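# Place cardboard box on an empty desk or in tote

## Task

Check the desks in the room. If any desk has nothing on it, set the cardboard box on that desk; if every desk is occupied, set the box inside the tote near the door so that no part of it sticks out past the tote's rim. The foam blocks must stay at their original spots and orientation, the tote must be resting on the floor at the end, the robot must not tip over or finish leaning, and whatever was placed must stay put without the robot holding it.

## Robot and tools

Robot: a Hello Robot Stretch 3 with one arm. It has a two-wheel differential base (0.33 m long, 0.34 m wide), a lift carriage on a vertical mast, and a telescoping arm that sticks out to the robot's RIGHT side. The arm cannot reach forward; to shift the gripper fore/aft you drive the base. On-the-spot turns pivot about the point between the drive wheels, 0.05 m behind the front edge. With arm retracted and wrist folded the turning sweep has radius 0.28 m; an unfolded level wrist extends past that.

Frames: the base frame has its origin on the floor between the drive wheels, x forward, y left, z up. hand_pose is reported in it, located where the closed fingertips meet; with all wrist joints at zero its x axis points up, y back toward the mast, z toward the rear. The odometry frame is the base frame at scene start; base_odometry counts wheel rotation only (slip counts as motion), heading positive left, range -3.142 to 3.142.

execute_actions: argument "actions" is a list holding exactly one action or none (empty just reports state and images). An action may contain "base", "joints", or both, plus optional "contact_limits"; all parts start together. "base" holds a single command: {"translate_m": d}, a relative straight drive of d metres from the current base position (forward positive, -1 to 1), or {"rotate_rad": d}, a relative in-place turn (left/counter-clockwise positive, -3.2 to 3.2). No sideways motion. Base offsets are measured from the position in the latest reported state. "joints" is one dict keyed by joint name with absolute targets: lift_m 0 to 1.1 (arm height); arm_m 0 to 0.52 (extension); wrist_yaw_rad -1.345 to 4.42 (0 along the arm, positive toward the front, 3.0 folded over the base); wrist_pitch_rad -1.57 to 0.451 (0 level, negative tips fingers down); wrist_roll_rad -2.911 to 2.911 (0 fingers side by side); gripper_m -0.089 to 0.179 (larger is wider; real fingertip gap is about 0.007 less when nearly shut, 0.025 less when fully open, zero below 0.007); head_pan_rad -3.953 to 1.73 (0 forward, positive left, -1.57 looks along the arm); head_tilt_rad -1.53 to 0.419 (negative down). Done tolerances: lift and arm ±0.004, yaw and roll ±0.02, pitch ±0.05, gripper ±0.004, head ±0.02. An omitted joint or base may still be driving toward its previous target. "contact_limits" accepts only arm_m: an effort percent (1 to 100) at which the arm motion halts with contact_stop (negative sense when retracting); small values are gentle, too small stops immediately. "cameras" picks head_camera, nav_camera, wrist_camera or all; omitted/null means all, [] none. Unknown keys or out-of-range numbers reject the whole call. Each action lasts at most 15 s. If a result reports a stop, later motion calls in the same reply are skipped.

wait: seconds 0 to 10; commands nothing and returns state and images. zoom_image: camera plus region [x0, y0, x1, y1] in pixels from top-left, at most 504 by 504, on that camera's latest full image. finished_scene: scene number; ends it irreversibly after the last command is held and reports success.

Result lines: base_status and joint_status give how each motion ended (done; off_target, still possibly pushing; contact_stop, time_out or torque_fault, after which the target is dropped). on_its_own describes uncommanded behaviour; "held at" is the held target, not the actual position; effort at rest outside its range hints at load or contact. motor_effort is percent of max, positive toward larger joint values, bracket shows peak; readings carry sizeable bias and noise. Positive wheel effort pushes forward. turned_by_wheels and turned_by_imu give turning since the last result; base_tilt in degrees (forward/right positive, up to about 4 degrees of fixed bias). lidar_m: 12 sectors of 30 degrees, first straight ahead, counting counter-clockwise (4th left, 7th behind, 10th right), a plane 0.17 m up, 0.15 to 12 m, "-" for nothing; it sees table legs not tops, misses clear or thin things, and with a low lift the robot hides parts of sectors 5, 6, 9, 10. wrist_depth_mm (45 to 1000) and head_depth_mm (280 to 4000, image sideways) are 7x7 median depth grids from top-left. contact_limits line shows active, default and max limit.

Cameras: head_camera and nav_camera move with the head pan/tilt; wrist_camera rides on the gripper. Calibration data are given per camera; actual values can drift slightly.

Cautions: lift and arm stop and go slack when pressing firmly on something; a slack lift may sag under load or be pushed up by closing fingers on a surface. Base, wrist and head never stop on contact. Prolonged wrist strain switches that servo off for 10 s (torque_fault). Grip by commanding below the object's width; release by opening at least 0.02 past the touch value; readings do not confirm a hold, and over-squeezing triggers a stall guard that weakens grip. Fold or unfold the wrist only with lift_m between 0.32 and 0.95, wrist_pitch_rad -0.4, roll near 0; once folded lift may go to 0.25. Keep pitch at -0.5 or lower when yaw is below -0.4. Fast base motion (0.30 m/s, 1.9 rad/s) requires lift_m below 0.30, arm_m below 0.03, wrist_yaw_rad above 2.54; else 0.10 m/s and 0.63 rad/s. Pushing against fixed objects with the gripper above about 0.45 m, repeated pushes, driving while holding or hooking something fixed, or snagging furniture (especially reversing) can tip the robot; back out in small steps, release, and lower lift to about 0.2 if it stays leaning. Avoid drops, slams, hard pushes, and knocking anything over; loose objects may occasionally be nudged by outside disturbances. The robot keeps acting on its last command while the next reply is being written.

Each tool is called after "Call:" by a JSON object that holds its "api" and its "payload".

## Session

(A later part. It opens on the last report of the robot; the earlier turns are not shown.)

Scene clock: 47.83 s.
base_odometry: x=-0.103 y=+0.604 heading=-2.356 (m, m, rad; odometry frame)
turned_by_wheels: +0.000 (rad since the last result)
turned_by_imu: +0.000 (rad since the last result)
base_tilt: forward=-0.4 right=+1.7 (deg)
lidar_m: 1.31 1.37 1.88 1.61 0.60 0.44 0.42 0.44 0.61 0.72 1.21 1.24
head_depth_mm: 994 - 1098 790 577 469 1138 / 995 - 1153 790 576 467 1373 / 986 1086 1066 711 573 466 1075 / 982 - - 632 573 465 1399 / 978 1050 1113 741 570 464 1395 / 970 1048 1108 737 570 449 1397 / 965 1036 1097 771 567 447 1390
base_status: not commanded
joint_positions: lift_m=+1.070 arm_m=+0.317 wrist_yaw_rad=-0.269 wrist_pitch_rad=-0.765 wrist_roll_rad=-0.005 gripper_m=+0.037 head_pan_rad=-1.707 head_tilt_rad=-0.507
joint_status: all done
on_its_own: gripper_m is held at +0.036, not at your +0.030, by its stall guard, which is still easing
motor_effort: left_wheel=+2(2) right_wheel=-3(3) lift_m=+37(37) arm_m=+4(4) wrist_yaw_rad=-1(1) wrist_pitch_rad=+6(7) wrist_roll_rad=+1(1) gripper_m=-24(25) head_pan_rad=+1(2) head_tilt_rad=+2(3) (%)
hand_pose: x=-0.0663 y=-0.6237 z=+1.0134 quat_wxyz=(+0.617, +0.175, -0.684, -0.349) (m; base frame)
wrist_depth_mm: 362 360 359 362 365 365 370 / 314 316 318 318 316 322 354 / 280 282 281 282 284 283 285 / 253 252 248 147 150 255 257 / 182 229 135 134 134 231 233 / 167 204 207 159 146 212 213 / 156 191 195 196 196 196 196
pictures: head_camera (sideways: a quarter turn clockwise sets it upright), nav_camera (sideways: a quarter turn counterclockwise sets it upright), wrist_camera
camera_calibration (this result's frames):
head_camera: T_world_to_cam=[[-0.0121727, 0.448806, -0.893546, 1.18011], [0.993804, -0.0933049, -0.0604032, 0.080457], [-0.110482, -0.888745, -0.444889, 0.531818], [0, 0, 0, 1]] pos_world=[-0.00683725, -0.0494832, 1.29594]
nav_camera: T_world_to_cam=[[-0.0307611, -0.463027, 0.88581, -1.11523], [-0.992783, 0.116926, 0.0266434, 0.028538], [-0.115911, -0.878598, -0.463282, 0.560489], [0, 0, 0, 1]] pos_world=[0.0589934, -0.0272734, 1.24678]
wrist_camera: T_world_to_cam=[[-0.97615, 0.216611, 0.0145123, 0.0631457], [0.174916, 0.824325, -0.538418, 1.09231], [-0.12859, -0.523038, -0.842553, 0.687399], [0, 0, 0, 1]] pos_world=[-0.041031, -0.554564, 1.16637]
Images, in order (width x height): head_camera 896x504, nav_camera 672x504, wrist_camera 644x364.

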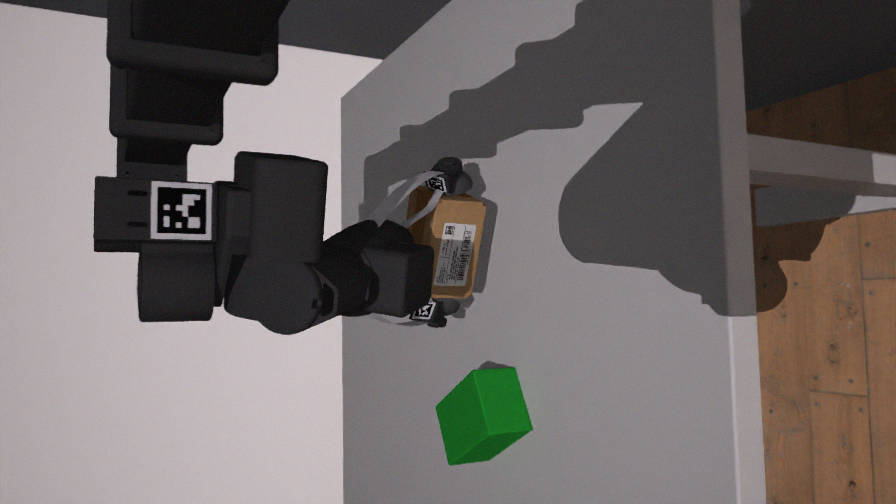

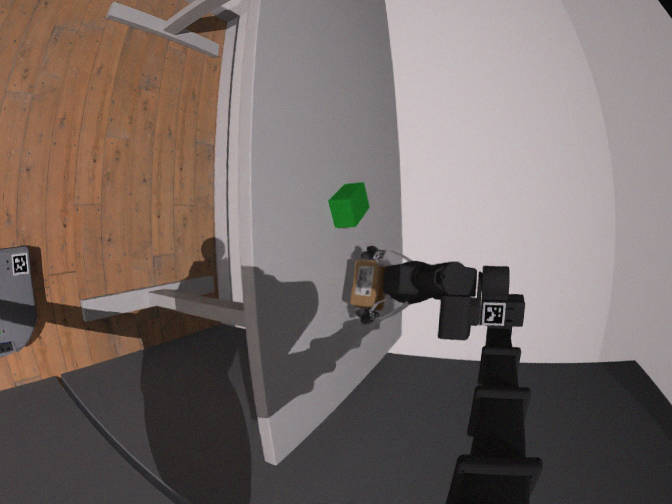

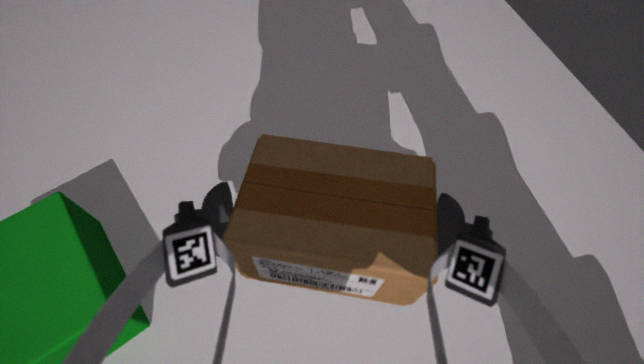

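Call:
{"api": "execute_actions", "payload": {"actions": [{"joints":{"arm_m":0,"head_pan_rad":0,"head_tilt_rad":-0.8}}], "cameras": []}}

Call:
{"api": "execute_actions", "payload": {"actions": [{"base":{"rotate_rad":1.575},"joints":{"wrist_yaw_rad":1.2,"wrist_pitch_rad":-0.4}}], "cameras": []}}

Call:
{"api": "execute_actions", "payload": {"actions": [{"base":{"translate_m":0.2},"joints":{"lift_m":0.8}}], "cameras": []}}

Call:
{"api": "execute_actions", "payload": {"actions": [{"base":{"translate_m":0.35},"joints":{"lift_m":0.29,"wrist_yaw_rad":2.6}}], "cameras": ["wrist_camera"]}}

Call:
{"api": "execute_actions", "payload": {"actions": [{"base":{"translate_m":1}}], "cameras": ["nav_camera"]}}

Call:
{"api": "execute_actions", "payload": {"actions": [{"base":{"translate_m":0.55},"joints":{"head_pan_rad":1.7,"head_tilt_rad":-0.5}}]}}

Scene clock: 55.67 s.
base_odometry: x=-0.103 y=+0.604 heading=-2.356 (m, m, rad; odometry frame)
turned_by_wheels: +0.000 (rad since the last result)
turned_by_imu: +0.002 (rad since the last result)
base_tilt: forward=-0.4 right=+1.7 (deg)
lidar_m: 1.31 1.37 1.88 1.61 0.60 0.44 0.42 0.44 0.61 0.72 1.21 1.23
head_depth_mm: 1137 1278 1459 1698 1576 1381 1202 / 1140 1284 1470 1715 1592 1382 1203 / 1144 1289 1487 1727 1602 1370 1204 / 1150 1301 1486 1749 1598 1365 1197 / 1155 1310 1493 1756 1613 1369 1196 / 1162 1313 1507 1781 1600 1374 1197 / 1167 1332 1520 1766 1594 1368 1198
base_status: not commanded
joint_positions: lift_m=+1.070 arm_m=+0.000 wrist_yaw_rad=-0.269 wrist_pitch_rad=-0.765 wrist_roll_rad=-0.005 gripper_m=+0.046 head_pan_rad=-0.007 head_tilt_rad=-0.790
joint_status: all done
on_its_own: gripper_m is held at +0.045, not at your +0.030, by its stall guard, which is not easing now
motor_effort: left_wheel=+2(1) right_wheel=-2(3) lift_m=+38(37) arm_m=-4(2) wrist_yaw_rad=+0(1) wrist_pitch_rad=+7(6) wrist_roll_rad=+1(0) gripper_m=-20(20) head_pan_rad=+2(25) head_tilt_rad=-3(17) (%)
hand_pose: x=-0.0663 y=-0.3073 z=+1.0134 quat_wxyz=(+0.617, +0.175, -0.683, -0.350) (m; base frame)
wrist_depth_mm: 361 342 361 363 365 380 366 / 316 318 319 319 320 321 351 / 282 283 282 283 284 284 292 / 253 254 249 148 151 485 387 / 234 240 135 134 135 548 410 / - - - 159 146 546 420 / - - - - - 722 460
pictures: none
No camera images: the call's "cameras" was empty. Leave "cameras" out to get every camera's image.

Scene clock: 59.10 s.
base_odometry: x=-0.103 y=+0.604 heading=-0.781 (m, m, rad; odometry frame)
turned_by_wheels: +1.575 (rad since the last result)
turned_by_imu: +1.592 (rad since the last result)
base_tilt: forward=-0.4 right=+1.6 (deg)
lidar_m: 1.59 0.60 0.44 0.42 0.44 0.61 0.72 1.21 1.23 1.31 1.37 1.88
head_depth_mm: 2301 2605 2425 1914 1608 1374 1193 / 2303 2581 2439 1917 1610 1379 1199 / 2328 2622 2381 1927 1600 1377 1196 / 2348 2678 2418 1906 1595 1373 1197 / 2378 2696 2384 1913 1598 1370 1197 / 2319 1676 1706 1771 1564 1377 1195 / 1154 1187 1211 1248 1268 1284 1183
base_status: done
joint_positions: lift_m=+1.070 arm_m=+0.000 wrist_yaw_rad=+1.199 wrist_pitch_rad=-0.427 wrist_roll_rad=-0.005 gripper_m=+0.046 head_pan_rad=-0.007 head_tilt_rad=-0.790
joint_status: all done
on_its_own: gripper_m is held at +0.045, not at your +0.030, by its stall guard, which is not easing now
motor_effort: left_wheel=-1(3) right_wheel=+2(7) lift_m=+38(38) arm_m=-4(4) wrist_yaw_rad=+2(5) wrist_pitch_rad=+12(13) wrist_roll_rad=+1(1) gripper_m=-21(21) head_pan_rad=+2(2) head_tilt_rad=-3(3) (%)
hand_pose: x=+0.1866 y=-0.2266 z=+1.0803 quat_wxyz=(+0.657, +0.513, -0.484, +0.268) (m; base frame)
wrist_depth_mm: - - - - - - 953 / - - - - - - - / - - - - - - - / - - - 147 151 - - / - - 135 134 134 - - / - - - 159 147 - - / 932 - - - - - -
pictures: none
No camera images: the call's "cameras" was empty. Leave "cameras" out to get every camera's image.

Scene clock: 62.40 s.
base_odometry: x=+0.039 y=+0.464 heading=-0.781 (m, m, rad; odometry frame)
turned_by_wheels: +0.000 (rad since the last result)
turned_by_imu: +0.001 (rad since the last result)
base_tilt: forward=-0.4 right=+1.6 (deg)
lidar_m: 2.39 0.59 0.44 0.42 0.44 0.61 0.92 1.41 1.36 1.32 1.37 1.89
head_depth_mm: 2109 2366 2430 1920 1598 1366 1204 / 2128 2417 2408 1928 1614 1373 1197 / 2152 2433 2404 1937 1600 1364 1197 / 2190 2430 2406 1902 1607 1373 1208 / 2188 2488 2398 1923 1597 1369 1198 / 2210 2442 2162 1752 1564 1372 1193 / 1147 1177 1204 1236 1263 1292 1168
base_status: done
joint_positions: lift_m=+0.800 arm_m=+0.000 wrist_yaw_rad=+1.199 wrist_pitch_rad=-0.426 wrist_roll_rad=-0.005 gripper_m=+0.046 head_pan_rad=-0.007 head_tilt_rad=-0.790
joint_status: all done
on_its_own: gripper_m is held at +0.045, not at your +0.030, by its stall guard, which is not easing now
motor_effort: left_wheel=-1(3) right_wheel=+3(7) lift_m=+17(33) arm_m=-3(4) wrist_yaw_rad=+1(1) wrist_pitch_rad=+12(12) wrist_roll_rad=+1(1) gripper_m=-20(21) head_pan_rad=+2(2) head_tilt_rad=-3(3) (%)
hand_pose: x=+0.1866 y=-0.2266 z=+0.8112 quat_wxyz=(+0.657, +0.513, -0.484, +0.268) (m; base frame)
wrist_depth_mm: - - - - - - 967 / - - - - - - - / - - - - - - - / - - - 148 151 - - / - - 135 134 135 - - / 970 - - 159 147 - - / 852 892 895 896 924 930 912
pictures: none
No camera images: the call's "cameras" was empty. Leave "cameras" out to get every camera's image.

Scene clock: 67.87 s.
base_odometry: x=+0.288 y=+0.217 heading=-0.781 (m, m, rad; odometry frame)
turned_by_wheels: +0.000 (rad since the last result)
turned_by_imu: +0.003 (rad since the last result)
base_tilt: forward=-0.4 right=+1.7 (deg)
lidar_m: 2.04 0.59 0.43 0.42 0.43 0.60 1.26 1.62 1.36 1.32 1.38 1.89
head_depth_mm: 1810 2017 2250 1939 1601 1382 1198 / 1827 2028 2233 1936 1601 1371 1195 / 1828 2041 2262 1916 1607 1369 1201 / 1851 2080 2281 1915 1604 1373 1196 / 1862 2102 2319 1922 1593 1366 1196 / 1863 2101 2308 1914 1556 1371 1197 / 1877 2055 1189 1220 1248 1278 1170
base_status: done
joint_positions: lift_m=+0.290 arm_m=+0.000 wrist_yaw_rad=+2.598 wrist_pitch_rad=-0.426 wrist_roll_rad=-0.005 gripper_m=+0.046 head_pan_rad=-0.007 head_tilt_rad=-0.790
joint_status: all done
on_its_own: gripper_m is held at +0.045, not at your +0.030, by its stall guard, which is not easing now
motor_effort: left_wheel=-1(3) right_wheel=+2(8) lift_m=+17(15) arm_m=-3(4) wrist_yaw_rad=+1(4) wrist_pitch_rad=+11(12) wrist_roll_rad=+1(1) gripper_m=-19(21) head_pan_rad=+2(2) head_tilt_rad=-4(2) (%)
hand_pose: x=+0.0942 y=+0.0459 z=+0.3013 quat_wxyz=(+0.330, +0.704, -0.040, +0.628) (m; base frame)
wrist_depth_mm: 352 385 433 484 561 671 824 / 377 413 470 538 631 764 - / 402 449 499 570 715 803 857 / 441 491 518 148 151 678 685 / 486 524 135 134 135 586 572 / - - 451 159 147 484 488 / - - - 416 420 422 427
pictures: wrist_camera
camera_calibration (this result's frames):
wrist_camera: T_world_to_cam=[[0.877247, -0.479058, 0.0306739, -0.0624227], [-0.274049, -0.552251, -0.787347, 0.309287], [0.394125, 0.682292, -0.615746, 0.28534], [0, 0, 0, 1]] pos_world=[0.0270605, -0.0537852, 0.421128]
Images, in order (width x height): wrist_camera 644x364.

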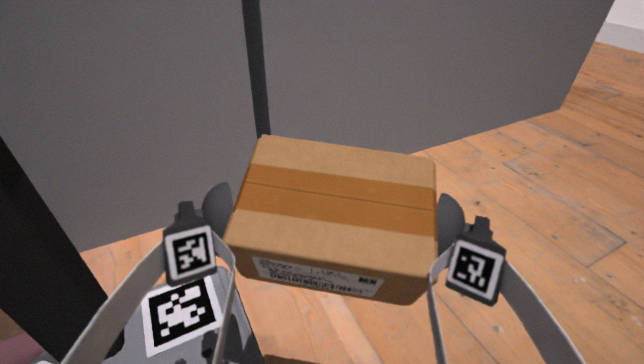

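Scene clock: 73.03 s.
base_odometry: x=+0.998 y=-0.487 heading=-0.781 (m, m, rad; odometry frame)
turned_by_wheels: +0.000 (rad since the last result)
turned_by_imu: +0.005 (rad since the last result)
base_tilt: forward=-0.4 right=+1.7 (deg)
lidar_m: 1.04 1.10 1.53 0.40 0.42 0.59 1.69 1.87 1.38 1.33 1.39 1.08
head_depth_mm: 889 1000 1144 1325 1539 1373 1203 / 882 994 1146 1345 1532 1378 1199 / 915 1038 1178 1366 1540 1374 1196 / 923 1036 1193 1391 1556 1376 1198 / 926 1043 1196 1408 1561 1367 1203 / 933 1054 1210 1413 1581 1371 1197 / 939 1058 1221 1422 1592 1371 1192
base_status: done
joint_positions: lift_m=+0.290 arm_m=+0.000 wrist_yaw_rad=+2.599 wrist_pitch_rad=-0.426 wrist_roll_rad=-0.005 gripper_m=+0.046 head_pan_rad=-0.007 head_tilt_rad=-0.791
joint_status: not commanded
on_its_own: gripper_m is held at +0.045, not at your +0.030, by its stall guard, which is not easing now
motor_effort: left_wheel=+0(4) right_wheel=+2(10) lift_m=+18(18) arm_m=-4(4) wrist_yaw_rad=+2(1) wrist_pitch_rad=+12(11) wrist_roll_rad=+1(0) gripper_m=-20(20) head_pan_rad=+2(3) head_tilt_rad=-2(2) (%)
hand_pose: x=+0.0941 y=+0.0460 z=+0.3013 quat_wxyz=(+0.330, +0.704, -0.040, +0.628) (m; base frame)
wrist_depth_mm: 342 372 - - - - 798 / 366 402 - - - - 830 / 395 437 739 829 839 851 810 / 430 480 507 148 151 672 700 / 477 513 135 134 134 583 568 / - - 447 159 147 481 489 / - - - 421 421 425 426
pictures: nav_camera (sideways: a quarter turn counterclockwise sets it upright)
camera_calibration (this result's frames):
nav_camera: T_world_to_cam=[[0.692896, 0.0275793, 0.72051, -0.90414], [0.0187256, -0.999619, 0.0202549, 0.0306936], [0.720794, -0.000542567, -0.693149, 0.854431], [0, 0, 0, 1]] pos_world=[0.0100321, 0.0560811, 1.24307]
Images, in order (width x height): nav_camera 672x504.

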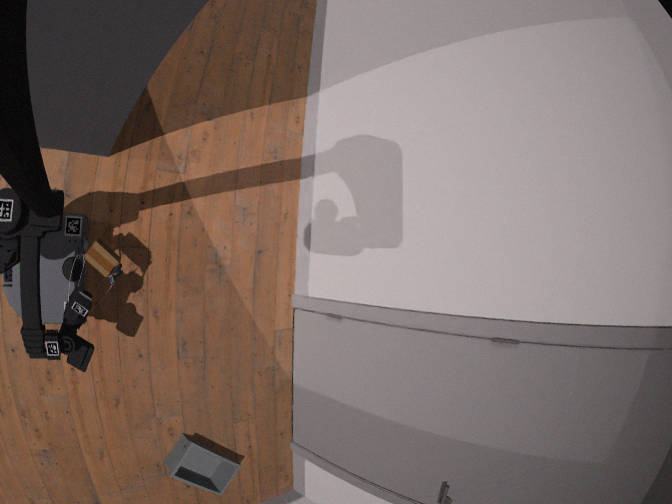

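Scene clock: 76.57 s.
base_odometry: x=+1.389 y=-0.874 heading=-0.781 (m, m, rad; odometry frame)
turned_by_wheels: +0.000 (rad since the last result)
turned_by_imu: +0.003 (rad since the last result)
base_tilt: forward=-0.4 right=+1.6 (deg)
lidar_m: 0.49 0.53 0.74 2.14 0.63 0.60 1.66 1.88 1.38 1.34 0.69 0.50
head_depth_mm: 2928 3163 3428 2981 2196 1714 1409 / 3029 3244 3511 3012 2171 1702 1403 / 3048 3240 3561 3026 2175 1714 1408 / 3074 3331 3612 3008 2168 1707 1403 / 3140 3381 3736 2998 2149 1692 1388 / 3230 3394 3731 2918 2153 1698 1391 / 3225 3449 3781 - - - -
base_status: done
joint_positions: lift_m=+0.290 arm_m=+0.000 wrist_yaw_rad=+2.599 wrist_pitch_rad=-0.426 wrist_roll_rad=-0.005 gripper_m=+0.046 head_pan_rad=+1.693 head_tilt_rad=-0.507
joint_status: all done
on_its_own: gripper_m is held at +0.045, not at your +0.030, by its stall guard, which is not easing now
motor_effort: left_wheel=+0(5) right_wheel=+2(10) lift_m=+17(17) arm_m=-3(4) wrist_yaw_rad=+1(2) wrist_pitch_rad=+12(11) wrist_roll_rad=+0(1) gripper_m=-20(20) head_pan_rad=+2(29) head_tilt_rad=+3(16) (%)
hand_pose: x=+0.0941 y=+0.0460 z=+0.3013 quat_wxyz=(+0.330, +0.704, -0.040, +0.628) (m; base frame)
wrist_depth_mm: - - - 937 633 474 379 / - - - - 664 501 393 / 789 812 823 841 707 515 407 / 652 650 635 147 151 539 421 / 556 550 134 134 134 525 432 / - - 452 159 146 482 441 / - - - 418 421 421 421
pictures: head_camera (sideways: a quarter turn clockwise sets it upright), nav_camera (sideways: a quarter turn counterclockwise sets it upright), wrist_camera
camera_calibration (this result's frames):
head_camera: T_world_to_cam=[[0.126456, -0.431361, -0.893273, 1.17891], [-0.984672, -0.163632, -0.060377, 0.0924916], [-0.120124, 0.887216, -0.445441, 0.532595], [0, 0, 0, 1]] pos_world=[0.00597129, 0.0511427, 1.29591]
nav_camera: T_world_to_cam=[[-0.0885771, 0.456071, 0.885524, -1.1145], [0.989721, 0.140512, 0.0266317, 0.01646], [-0.112281, 0.878781, -0.463829, 0.561178], [0, 0, 0, 1]] pos_world=[-0.0520005, 0.0128269, 1.24677]
wrist_camera: T_world_to_cam=[[0.87752, -0.478559, 0.0306741, -0.0623444], [-0.273733, -0.552403, -0.787351, 0.309274], [0.393738, 0.682519, -0.615742, 0.285363], [0, 0, 0, 1]] pos_world=[0.0270085, -0.0537576, 0.421129]
Images, in order (width x height): head_camera 896x504, nav_camera 672x504, wrist_camera 644x364.

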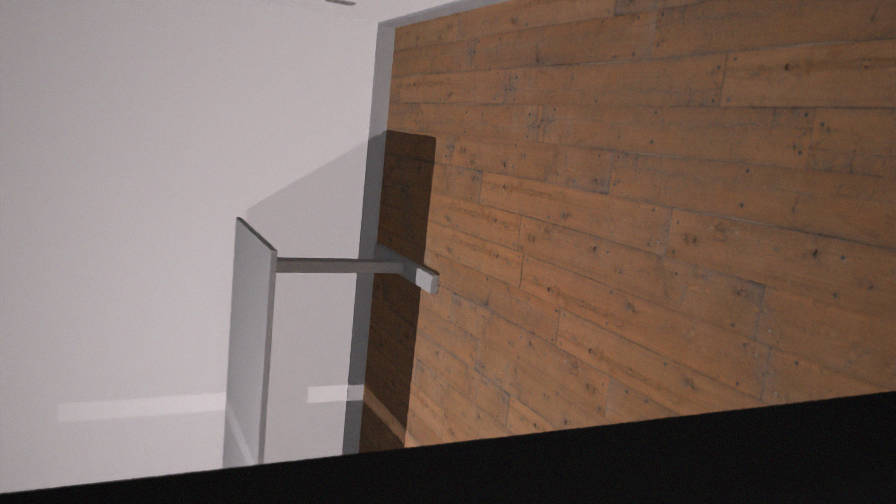

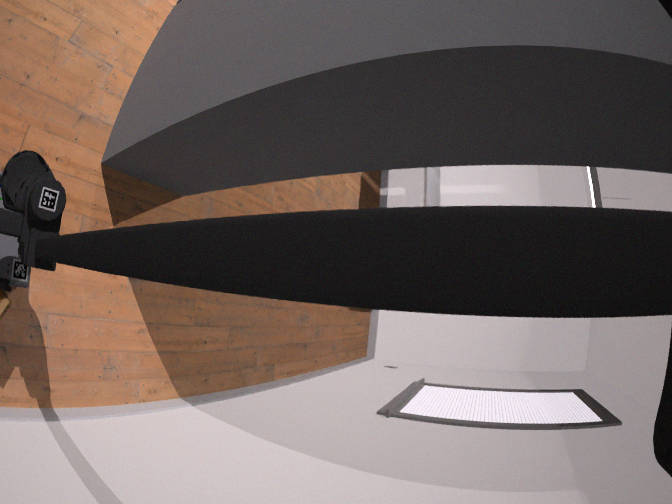

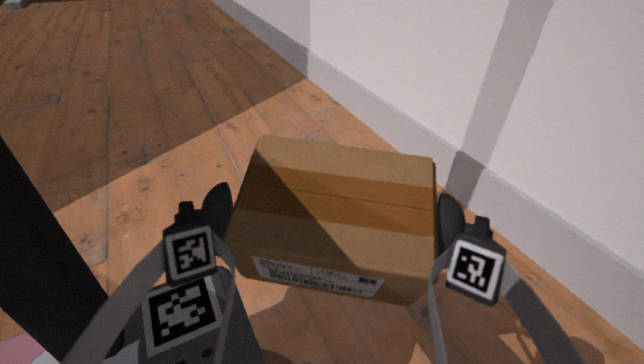

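Call:
{"api": "execute_actions", "payload": {"actions": [{"base":{"rotate_rad":1.65},"joints":{"head_pan_rad":0.7}}], "cameras": []}}

Call:
{"api": "execute_actions", "payload": {"actions": [{"base":{"translate_m":1}}]}}

Scene clock: 80.83 s.
base_odometry: x=+1.389 y=-0.874 heading=+0.869 (m, m, rad; odometry frame)
turned_by_wheels: +1.650 (rad since the last result)
turned_by_imu: +1.658 (rad since the last result)
base_tilt: forward=-0.4 right=+1.7 (deg)
lidar_m: 2.91 0.60 0.62 2.27 1.76 1.36 1.34 0.65 0.49 0.51 0.55 0.80
head_depth_mm: 650 720 806 917 1960 1664 1403 / 587 646 711 798 907 1053 1262 / 536 582 639 707 792 901 1039 / 494 536 582 638 706 785 893 / 523 565 617 678 749 847 970 / 589 643 708 793 900 1035 1216 / 674 749 840 961 1121 1341 1388
base_status: done
joint_positions: lift_m=+0.290 arm_m=+0.000 wrist_yaw_rad=+2.599 wrist_pitch_rad=-0.426 wrist_roll_rad=-0.005 gripper_m=+0.046 head_pan_rad=+0.707 head_tilt_rad=-0.507
joint_status: all done
on_its_own: gripper_m is held at +0.045, not at your +0.030, by its stall guard, which is not easing now
motor_effort: left_wheel=-1(5) right_wheel=+2(12) lift_m=+17(17) arm_m=-4(4) wrist_yaw_rad=+2(1) wrist_pitch_rad=+11(11) wrist_roll_rad=+1(1) gripper_m=-20(20) head_pan_rad=-2(27) head_tilt_rad=+2(2) (%)
hand_pose: x=+0.0941 y=+0.0459 z=+0.3013 quat_wxyz=(+0.330, +0.704, -0.040, +0.628) (m; base frame)
wrist_depth_mm: - - - 814 574 648 - / - - - 888 642 733 - / 797 818 820 799 719 801 844 / 642 643 637 148 151 689 691 / 558 548 135 134 134 593 570 / - - 448 159 146 485 484 / - - - 421 422 423 424
pictures: none
No camera images: the call's "cameras" was empty. Leave "cameras" out to get every camera's image.

Scene clock: 86.00 s.
base_odometry: x=+2.034 y=-0.110 heading=+0.869 (m, m, rad; odometry frame)
turned_by_wheels: +0.000 (rad since the last result)
turned_by_imu: +0.005 (rad since the last result)
base_tilt: forward=-0.4 right=+1.7 (deg)
lidar_m: 2.04 2.60 3.04 0.42 0.39 0.57 1.71 0.78 0.61 0.60 0.64 0.94
head_depth_mm: 2488 2600 2315 2892 2179 1706 1406 / 2671 2856 2823 3017 2171 1706 1400 / 2932 3141 2797 2902 2169 1706 1407 / 3289 3581 3798 3001 2166 1704 1395 / 3483 3709 - 2968 2156 1689 1404 / 3282 3488 3693 2946 2173 1685 1394 / 3039 3188 3434 2951 2126 1681 1390
base_status: done
joint_positions: lift_m=+0.290 arm_m=+0.000 wrist_yaw_rad=+2.599 wrist_pitch_rad=-0.426 wrist_roll_rad=-0.005 gripper_m=+0.046 head_pan_rad=+0.707 head_tilt_rad=-0.506
joint_status: not commanded
on_its_own: gripper_m is held at +0.045, not at your +0.030, by its stall guard, which is not easing now
motor_effort: left_wheel=+0(4) right_wheel=+2(11) lift_m=+17(17) arm_m=-3(4) wrist_yaw_rad=+1(2) wrist_pitch_rad=+11(11) wrist_roll_rad=+1(1) gripper_m=-20(19) head_pan_rad=-3(3) head_tilt_rad=+2(4) (%)
hand_pose: x=+0.0941 y=+0.0460 z=+0.3013 quat_wxyz=(+0.330, +0.704, -0.040, +0.628) (m; base frame)
wrist_depth_mm: 959 - - - - - - / 867 - - - - - - / 636 768 814 832 849 858 865 / 417 640 638 148 151 677 697 / 454 548 135 134 135 583 572 / - - 451 159 146 482 487 / - - - 418 419 419 425
pictures: head_camera (sideways: a quarter turn clockwise sets it upright), nav_camera (sideways: a quarter turn counterclockwise sets it upright), wrist_camera
camera_calibration (this result's frames):
head_camera: T_world_to_cam=[[-0.289171, -0.343099, -0.89368, 1.18197], [-0.680131, 0.730597, -0.060416, 0.0906847], [0.673648, 0.590348, -0.44462, 0.526684], [0, 0, 0, 1]] pos_world=[0.0486707, 0.0283527, 1.29596]
nav_camera: T_world_to_cam=[[0.330694, 0.325169, 0.885949, -1.11761], [0.663668, -0.747553, 0.0266491, 0.0184262], [0.670959, 0.579163, -0.463016, 0.555342], [0, 0, 0, 1]] pos_world=[-0.0152518, 0.0555545, 1.24679]
wrist_camera: T_world_to_cam=[[0.877532, -0.478535, 0.0306786, -0.062351], [-0.273713, -0.552408, -0.787355, 0.309265], [0.393724, 0.682532, -0.615737, 0.285374], [0, 0, 0, 1]] pos_world=[0.027006, -0.0537738, 0.421129]
Images, in order (width x height): head_camera 896x504, nav_camera 672x504, wrist_camera 644x364.

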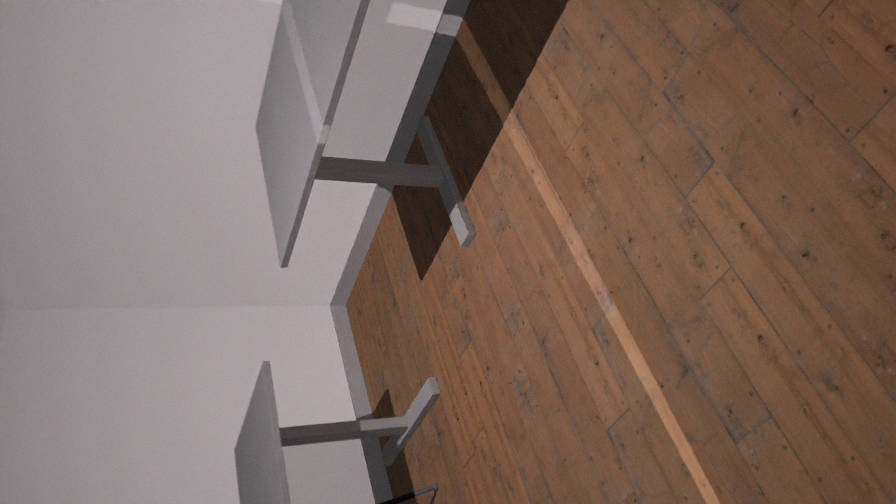

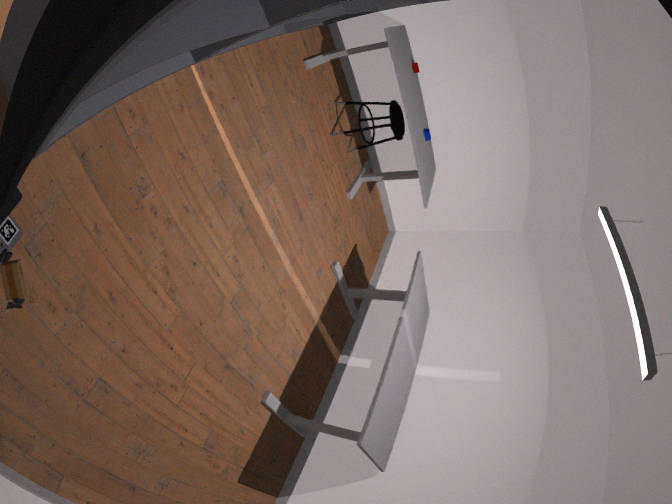

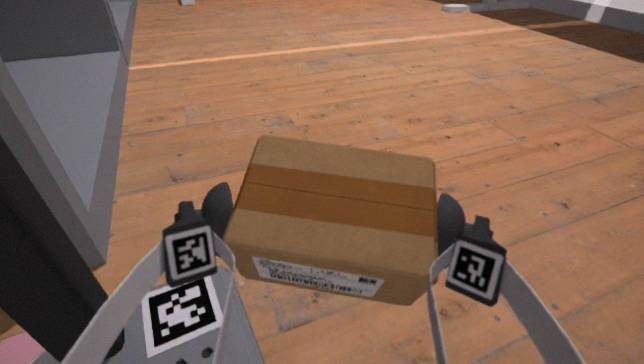

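Empty desk ahead, edge about 1.65 m away.

Call:
{"api": "execute_actions", "payload": {"actions": [{"base":{"rotate_rad":0.25},"joints":{"head_pan_rad":0}}], "cameras": []}}

Call:
{"api": "execute_actions", "payload": {"actions": [{"base":{"translate_m":1}}], "cameras": []}}

Call:
{"api": "execute_actions", "payload": {"actions": [{"base":{"translate_m":0.3},"joints":{"lift_m":0.7}}], "cameras": []}}

Call:
{"api": "execute_actions", "payload": {"actions": [{"base":{"rotate_rad":1.2},"joints":{"lift_m":0.92,"wrist_yaw_rad":0.02,"wrist_pitch_rad":-0.75,"head_pan_rad":-1.4,"head_tilt_rad":-0.8}}]}}

Scene clock: 91.07 s.
base_odometry: x=+2.034 y=-0.110 heading=+1.119 (m, m, rad; odometry frame)
turned_by_wheels: +0.250 (rad since the last result)
turned_by_imu: +0.252 (rad since the last result)
base_tilt: forward=-0.4 right=+1.7 (deg)
lidar_m: 2.04 2.65 2.19 0.40 0.44 2.33 1.07 0.67 0.60 0.60 0.73 1.38
head_depth_mm: 2073 2224 2370 2585 2185 1717 1411 / 2162 2293 2439 2635 2176 1713 1413 / 2227 2415 2292 2709 2178 1716 1408 / 2326 2511 2272 2847 2158 1698 1394 / 2403 2577 2472 2940 2141 1701 1403 / 2506 2726 2699 2934 2142 1688 1390 / 2614 2854 2647 2814 2155 1689 1387
base_status: done
joint_positions: lift_m=+0.290 arm_m=+0.000 wrist_yaw_rad=+2.599 wrist_pitch_rad=-0.426 wrist_roll_rad=-0.005 gripper_m=+0.046 head_pan_rad=+0.007 head_tilt_rad=-0.506
joint_status: all done
on_its_own: gripper_m is held at +0.045, not at your +0.030, by its stall guard, which is not easing now
motor_effort: left_wheel=+0(5) right_wheel=+2(9) lift_m=+17(18) arm_m=-3(4) wrist_yaw_rad=+1(2) wrist_pitch_rad=+11(11) wrist_roll_rad=+1(1) gripper_m=-20(20) head_pan_rad=-3(27) head_tilt_rad=+3(3) (%)
hand_pose: x=+0.0941 y=+0.0460 z=+0.3013 quat_wxyz=(+0.330, +0.704, -0.040, +0.628) (m; base frame)
wrist_depth_mm: 340 - - - - - - / 373 822 - - - - - / 405 452 819 826 844 844 862 / 450 477 638 148 151 685 682 / 500 516 135 134 135 586 565 / - - 448 159 146 484 487 / - - - 420 422 423 421
pictures: none
No camera images: the call's "cameras" was empty. Leave "cameras" out to get every camera's image.

Scene clock: 96.23 s.
base_odometry: x=+2.471 y=+0.789 heading=+1.119 (m, m, rad; odometry frame)
turned_by_wheels: +0.000 (rad since the last result)
turned_by_imu: +0.005 (rad since the last result)
base_tilt: forward=-0.3 right=+1.6 (deg)
lidar_m: 1.04 1.76 2.42 2.15 1.65 1.09 1.66 1.04 0.93 0.93 1.13 1.49
head_depth_mm: 1245 1339 1430 1398 1642 1712 1409 / 1286 1375 1490 1319 964 1568 1402 / 1330 1433 1544 1313 957 1607 1377 / 1382 1497 1620 1305 954 1699 1400 / 1447 1556 1669 1301 1031 1692 1398 / 1494 1628 1747 1300 1068 1691 1386 / 1570 1696 1825 1293 1925 1686 1396
base_status: done
joint_positions: lift_m=+0.290 arm_m=+0.000 wrist_yaw_rad=+2.599 wrist_pitch_rad=-0.426 wrist_roll_rad=-0.005 gripper_m=+0.046 head_pan_rad=+0.007 head_tilt_rad=-0.506
joint_status: not commanded
on_its_own: gripper_m is held at +0.045, not at your +0.030, by its stall guard, which is not easing now
motor_effort: left_wheel=+0(4) right_wheel=+2(10) lift_m=+18(18) arm_m=-4(4) wrist_yaw_rad=+1(0) wrist_pitch_rad=+11(12) wrist_roll_rad=+1(0) gripper_m=-20(21) head_pan_rad=-3(2) head_tilt_rad=+2(3) (%)
hand_pose: x=+0.0941 y=+0.0460 z=+0.3013 quat_wxyz=(+0.330, +0.704, -0.040, +0.628) (m; base frame)
wrist_depth_mm: - - - - - - - / - - - - - - - / 797 786 829 824 835 852 871 / 643 651 631 148 151 674 682 / 556 551 134 134 135 586 566 / - - 447 159 147 482 489 / - - - 416 421 424 426
pictures: none
No camera images: the call's "cameras" was empty. Leave "cameras" out to get every camera's image.

Scene clock: 100.80 s.
base_odometry: x=+2.602 y=+1.059 heading=+1.119 (m, m, rad; odometry frame)
turned_by_wheels: +0.000 (rad since the last result)
turned_by_imu: +0.002 (rad since the last result)
base_tilt: forward=-0.3 right=+1.7 (deg)
lidar_m: 0.75 1.47 2.28 2.35 1.60 1.37 1.83 1.15 1.03 1.04 1.26 1.21
head_depth_mm: 991 1066 1144 1208 967 758 622 / 1036 1105 1187 1245 965 756 622 / 1070 1146 1241 1288 963 753 621 / 1114 1200 1297 1309 952 753 634 / 1159 1247 1358 1294 951 751 670 / 1210 1306 1418 1294 948 749 1324 / 1257 1367 1499 1291 946 746 1364
base_status: done
joint_positions: lift_m=+0.700 arm_m=+0.000 wrist_yaw_rad=+2.599 wrist_pitch_rad=-0.426 wrist_roll_rad=-0.005 gripper_m=+0.046 head_pan_rad=+0.007 head_tilt_rad=-0.506
joint_status: all done
on_its_own: gripper_m is held at +0.045, not at your +0.030, by its stall guard, which is not easing now
motor_effort: left_wheel=-1(5) right_wheel=+2(11) lift_m=+38(36) arm_m=-4(4) wrist_yaw_rad=+1(2) wrist_pitch_rad=+12(12) wrist_roll_rad=+0(1) gripper_m=-19(21) head_pan_rad=-2(2) head_tilt_rad=+1(2) (%)
hand_pose: x=+0.0941 y=+0.0460 z=+0.7104 quat_wxyz=(+0.330, +0.704, -0.040, +0.628) (m; base frame)
wrist_depth_mm: - - - - - 554 486 / - - - - - - 370 / - - - - - - - / - - - 148 151 - - / - - 135 134 135 - - / - 915 897 159 147 930 942 / - 816 802 825 807 822 823
pictures: none
No camera images: the call's "cameras" was empty. Leave "cameras" out to get every camera's image.

Scene clock: 103.70 s.
base_odometry: x=+2.602 y=+1.059 heading=+2.319 (m, m, rad; odometry frame)
turned_by_wheels: +1.200 (rad since the last result)
turned_by_imu: +1.213 (rad since the last result)
base_tilt: forward=-0.4 right=+1.6 (deg)
lidar_m: 2.08 2.23 1.60 1.37 1.51 1.08 1.03 1.06 1.26 0.75 1.24 1.52
head_depth_mm: 1022 1149 1301 1497 1648 - - / 1039 1170 1127 916 1665 - - / 1056 1192 1046 837 713 1297 1199 / 1082 1210 1039 837 695 1335 1175 / 1100 1219 1040 836 715 1371 1198 / 1121 1247 1039 831 714 1376 1205 / 1146 1266 1039 834 728 1367 1199
base_status: done
joint_positions: lift_m=+0.920 arm_m=+0.000 wrist_yaw_rad=+0.022 wrist_pitch_rad=-0.764 wrist_roll_rad=-0.005 gripper_m=+0.046 head_pan_rad=-1.393 head_tilt_rad=-0.790
joint_status: all done
on_its_own: gripper_m is held at +0.045, not at your +0.030, by its stall guard, which is not easing now
motor_effort: left_wheel=+0(3) right_wheel=+2(7) lift_m=+38(43) arm_m=-4(4) wrist_yaw_rad=-2(5) wrist_pitch_rad=+6(10) wrist_roll_rad=+0(1) gripper_m=-21(20) head_pan_rad=-3(26) head_tilt_rad=-3(17) (%)
hand_pose: x=-0.0179 y=-0.3135 z=+0.8635 quat_wxyz=(+0.661, +0.272, -0.651, -0.256) (m; base frame)
wrist_depth_mm: 494 495 494 512 - 962 950 / 430 434 434 449 - - - / 385 384 387 392 - - - / 355 354 338 148 151 - - / - - 135 134 135 - - / 971 962 935 159 146 - - / 878 895 897 892 893 897 900
pictures: head_camera (sideways: a quarter turn clockwise sets it upright), nav_camera (sideways: a quarter turn counterclockwise sets it upright), wrist_camera
camera_calibration (this result's frames):
head_camera: T_world_to_cam=[[-0.191284, 0.651393, -0.734233, 0.973493], [0.971323, 0.233246, -0.046122, 0.0619819], [0.141213, -0.722, -0.677329, 0.832686], [0, 0, 0, 1]] pos_world=[0.00842332, -0.0473842, 1.28163]
nav_camera: T_world_to_cam=[[0.154322, -0.675276, 0.72124, -0.901807], [-0.979154, -0.202106, 0.020282, 0.0367454], [0.132071, -0.709335, -0.692388, 0.857032], [0, 0, 0, 1]] pos_world=[0.0619594, 0.00638092, 1.24307]
wrist_camera: T_world_to_cam=[[-0.997256, -0.0725917, 0.0145514, -0.0457125], [-0.0689728, 0.839502, -0.538961, 0.748305], [0.0269081, -0.538486, -0.842205, 0.72722], [0, 0, 0, 1]] pos_world=[-0.0135424, -0.239925, 1.01644]
Images, in order (width x height): head_camera 896x504, nav_camera 672x504, wrist_camera 644x364.

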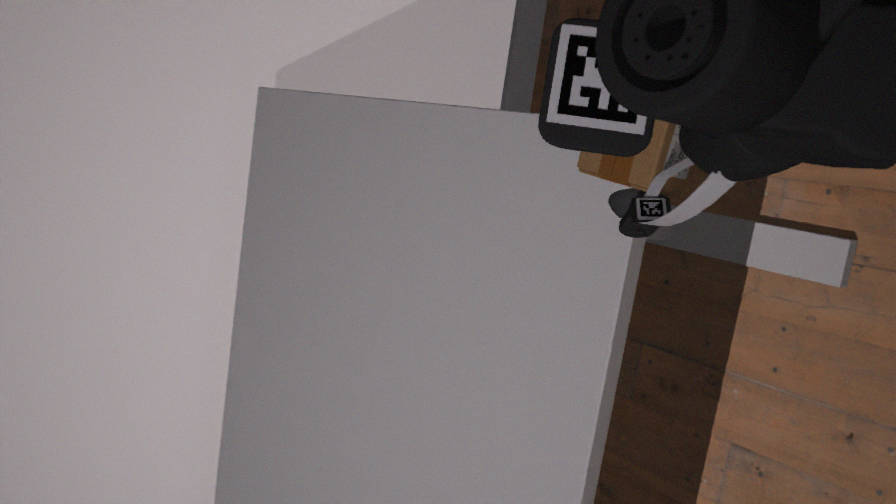

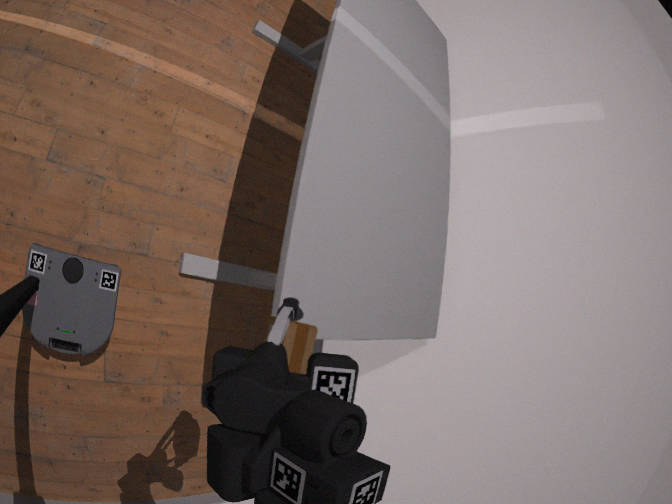

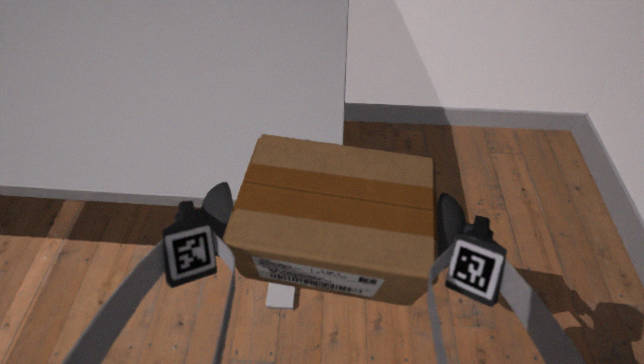

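Call:
{"api": "execute_actions", "payload": {"actions": [{"base":{"translate_m":0.22},"joints":{"lift_m":0.83,"arm_m":0.3}}], "cameras": []}}

Call:
{"api": "execute_actions", "payload": {"actions": [{"joints":{"lift_m":0.802}}]}}

Scene clock: 109.87 s.
base_odometry: x=+2.453 y=+1.221 heading=+2.318 (m, m, rad; odometry frame)
turned_by_wheels: +0.000 (rad since the last result)
turned_by_imu: +0.002 (rad since the last result)
base_tilt: forward=-0.4 right=+1.7 (deg)
lidar_m: 2.06 2.07 1.50 1.40 1.83 1.31 1.25 1.29 1.26 0.75 1.24 1.33
head_depth_mm: 1014 1136 1130 775 698 1297 1201 / 1037 1166 1081 773 699 1296 1180 / 1051 1183 1042 837 697 1345 1206 / 1078 1218 1041 837 697 1362 1198 / 1095 1219 1043 832 701 1372 1199 / 1115 1242 1040 832 713 1368 1201 / 1143 1258 1038 830 731 1369 1198
base_status: done
joint_positions: lift_m=+0.830 arm_m=+0.300 wrist_yaw_rad=+0.020 wrist_pitch_rad=-0.766 wrist_roll_rad=-0.005 gripper_m=+0.046 head_pan_rad=-1.393 head_tilt_rad=-0.790
joint_status: all done
on_its_own: gripper_m is held at +0.045, not at your +0.030, by its stall guard, which is not easing now
motor_effort: left_wheel=-1(3) right_wheel=+2(8) lift_m=+17(34) arm_m=+4(7) wrist_yaw_rad=-1(2) wrist_pitch_rad=+7(7) wrist_roll_rad=+1(1) gripper_m=-21(20) head_pan_rad=-3(3) head_tilt_rad=-3(4) (%)
hand_pose: x=-0.0182 y=-0.6127 z=+0.7742 quat_wxyz=(+0.660, +0.272, -0.651, -0.257) (m; base frame)
wrist_depth_mm: 346 348 345 346 346 348 653 / 302 305 304 304 303 306 737 / 268 268 268 269 272 270 284 / 241 243 238 148 151 244 246 / 221 220 135 134 135 226 223 / 201 201 199 160 146 204 203 / 188 187 187 187 188 187 188
pictures: none
No camera images: the call's "cameras" was empty. Leave "cameras" out to get every camera's image.

Scene clock: 110.90 s.
base_odometry: x=+2.453 y=+1.221 heading=+2.318 (m, m, rad; odometry frame)
turned_by_wheels: +0.000 (rad since the last result)
turned_by_imu: +0.000 (rad since the last result)
base_tilt: forward=-0.4 right=+1.7 (deg)
lidar_m: 2.05 2.07 1.50 1.40 1.84 1.31 1.25 1.29 1.26 0.74 1.24 1.34
head_depth_mm: 1015 1134 1083 - 697 1292 1206 / 1032 1161 1064 779 698 1295 1177 / 1050 1192 1042 839 697 1345 1196 / 1076 1221 1045 838 697 1369 1202 / 1094 1223 1044 835 697 1368 1195 / 1123 1243 1043 831 713 1374 1189 / 1139 1266 1038 833 728 1377 1202
base_status: not commanded
joint_positions: lift_m=+0.802 arm_m=+0.300 wrist_yaw_rad=+0.020 wrist_pitch_rad=-0.766 wrist_roll_rad=-0.005 gripper_m=+0.046 head_pan_rad=-1.393 head_tilt_rad=-0.790
joint_status: all done
on_its_own: gripper_m is held at +0.045, not at your +0.030, by its stall guard, which is not easing now
motor_effort: left_wheel=+0(0) right_wheel=+2(2) lift_m=+18(16) arm_m=+4(4) wrist_yaw_rad=-1(0) wrist_pitch_rad=+7(7) wrist_roll_rad=+1(1) gripper_m=-20(19) head_pan_rad=-3(2) head_tilt_rad=-4(3) (%)
hand_pose: x=-0.0182 y=-0.6127 z=+0.7462 quat_wxyz=(+0.660, +0.272, -0.651, -0.257) (m; base frame)
wrist_depth_mm: 299 298 299 301 302 303 639 / 262 263 262 262 263 264 272 / 232 231 233 234 234 235 236 / 208 209 206 147 151 211 211 / 190 190 135 134 135 195 193 / 174 175 172 159 147 177 176 / 163 161 161 162 162 162 163
pictures: head_camera (sideways: a quarter turn clockwise sets it upright), nav_camera (sideways: a quarter turn counterclockwise sets it upright), wrist_camera
camera_calibration (this result's frames):
head_camera: T_world_to_cam=[[-0.191144, 0.651603, -0.734082, 0.973296], [0.971382, 0.233004, -0.0461092, 0.0619648], [0.140999, -0.721888, -0.677493, 0.8329], [0, 0, 0, 1]] pos_world=[0.0084102, -0.0473804, 1.28162]
nav_camera: T_world_to_cam=[[0.154175, -0.675474, 0.721086, -0.901606], [-0.979205, -0.201856, 0.0202763, 0.0367532], [0.131859, -0.709218, -0.692549, 0.857242], [0, 0, 0, 1]] pos_world=[0.0619588, 0.00637927, 1.24307]
wrist_camera: T_world_to_cam=[[-0.997354, -0.071247, 0.0144791, -0.0650775], [-0.067839, 0.84036, -0.537767, 0.935797], [0.0261466, -0.537326, -0.842969, 0.468571], [0, 0, 0, 1]] pos_world=[-0.0136733, -0.539268, 0.899174]
Images, in order (width x height): head_camera 896x504, nav_camera 672x504, wrist_camera 644x364.

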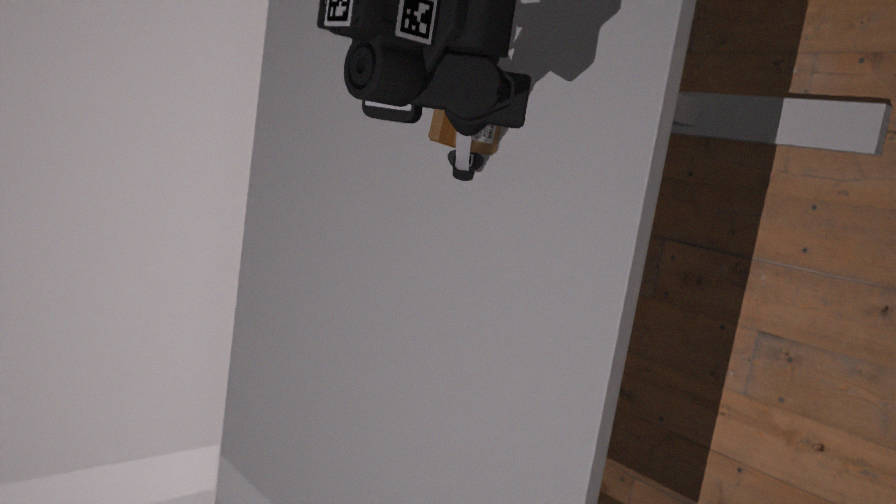

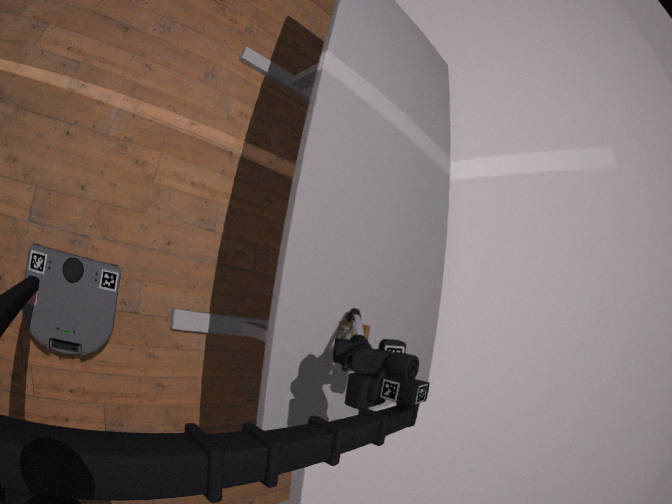

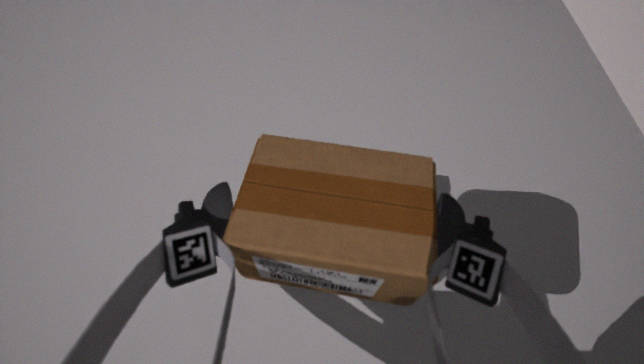

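Call:
{"api": "execute_actions", "payload": {"actions": [{"joints":{"lift_m":0.797,"gripper_m":0.16}}], "cameras": []}}

Call:
{"api": "execute_actions", "payload": {"actions": [{"joints":{"lift_m":0.9}}], "cameras": ["wrist_camera"]}}

Scene clock: 114.70 s.
base_odometry: x=+2.453 y=+1.221 heading=+2.318 (m, m, rad; odometry frame)
turned_by_wheels: +0.000 (rad since the last result)
turned_by_imu: +0.001 (rad since the last result)
base_tilt: forward=-0.4 right=+1.7 (deg)
lidar_m: 2.06 2.07 1.50 1.41 1.83 1.31 1.25 1.29 1.25 0.74 1.24 1.34
head_depth_mm: 1016 1139 1091 - 698 1294 1201 / 1038 1156 1063 863 699 1292 1179 / 1053 1181 1044 848 698 1340 1195 / 1071 1213 1043 834 696 1367 1195 / 1092 1209 1043 837 698 1370 1198 / 1116 1245 1043 832 715 1370 1200 / 1140 1265 1039 834 729 1367 1193
base_status: not commanded
joint_positions: lift_m=+0.797 arm_m=+0.300 wrist_yaw_rad=+0.020 wrist_pitch_rad=-0.759 wrist_roll_rad=-0.005 gripper_m=+0.160 head_pan_rad=-1.393 head_tilt_rad=-0.790
joint_status: all done
motor_effort: left_wheel=+0(0) right_wheel=+1(2) lift_m=+17(20) arm_m=+5(4) wrist_yaw_rad=+0(1) wrist_pitch_rad=+4(7) wrist_roll_rad=+1(0) gripper_m=+0(83) head_pan_rad=-2(3) head_tilt_rad=-3(2) (%)
hand_pose: x=-0.0181 y=-0.6139 z=+0.7423 quat_wxyz=(+0.661, +0.270, -0.652, -0.255) (m; base frame)
wrist_depth_mm: 294 293 293 295 297 298 642 / 257 257 258 258 259 260 269 / 228 228 230 229 231 231 231 / 205 204 202 148 151 207 208 / 185 - 139 134 137 192 188 / - 168 169 159 154 171 172 / 155 158 158 159 158 158 159
pictures: none
No camera images: the call's "cameras" was empty. Leave "cameras" out to get every camera's image.

Scene clock: 116.47 s.
base_odometry: x=+2.453 y=+1.221 heading=+2.318 (m, m, rad; odometry frame)
turned_by_wheels: +0.000 (rad since the last result)
turned_by_imu: +0.000 (rad since the last result)
base_tilt: forward=-0.4 right=+1.7 (deg)
lidar_m: 2.05 2.06 1.51 1.40 1.83 1.31 1.25 1.29 1.26 0.74 1.23 1.33
head_depth_mm: 1016 1108 - 803 699 1290 1200 / 1031 1166 1063 762 698 1298 1179 / 1058 1183 1048 836 698 1351 1200 / 1075 1208 1042 831 697 1369 1192 / 1094 1216 1041 838 694 1380 1196 / 1123 1242 1043 837 713 1366 1197 / 1140 1265 1036 836 729 1367 1190
base_status: not commanded
joint_positions: lift_m=+0.900 arm_m=+0.300 wrist_yaw_rad=+0.020 wrist_pitch_rad=-0.760 wrist_roll_rad=-0.005 gripper_m=+0.160 head_pan_rad=-1.393 head_tilt_rad=-0.790
joint_status: all done
motor_effort: left_wheel=-1(1) right_wheel=+2(2) lift_m=+37(40) arm_m=+4(4) wrist_yaw_rad=-1(1) wrist_pitch_rad=+4(4) wrist_roll_rad=+0(1) gripper_m=-1(0) head_pan_rad=-3(3) head_tilt_rad=-3(3) (%)
hand_pose: x=-0.0181 y=-0.6138 z=+0.8443 quat_wxyz=(+0.661, +0.270, -0.652, -0.255) (m; base frame)
wrist_depth_mm: 458 462 465 472 468 634 652 / 403 405 407 409 409 433 764 / 358 363 365 360 366 359 893 / 324 324 325 327 326 328 - / 294 - 296 242 297 302 - / 274 264 270 223 267 268 959 / 244 248 250 245 245 251 250
pictures: wrist_camera
camera_calibration (this result's frames):
wrist_camera: T_world_to_cam=[[-0.997355, -0.071161, 0.0147828, -0.0667615], [-0.0677746, 0.837139, -0.542775, 0.991818], [0.0262492, -0.542342, -0.839748, 0.5449], [0, 0, 0, 1]] pos_world=[-0.0136681, -0.539518, 0.9969]
Images, in order (width x height): wrist_camera 644x364.

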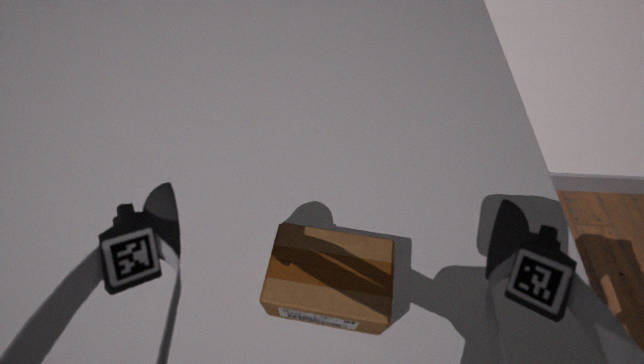

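Call:
{"api": "finished_scene", "payload": {"scene": 1}}

The scene is finished: the task was done.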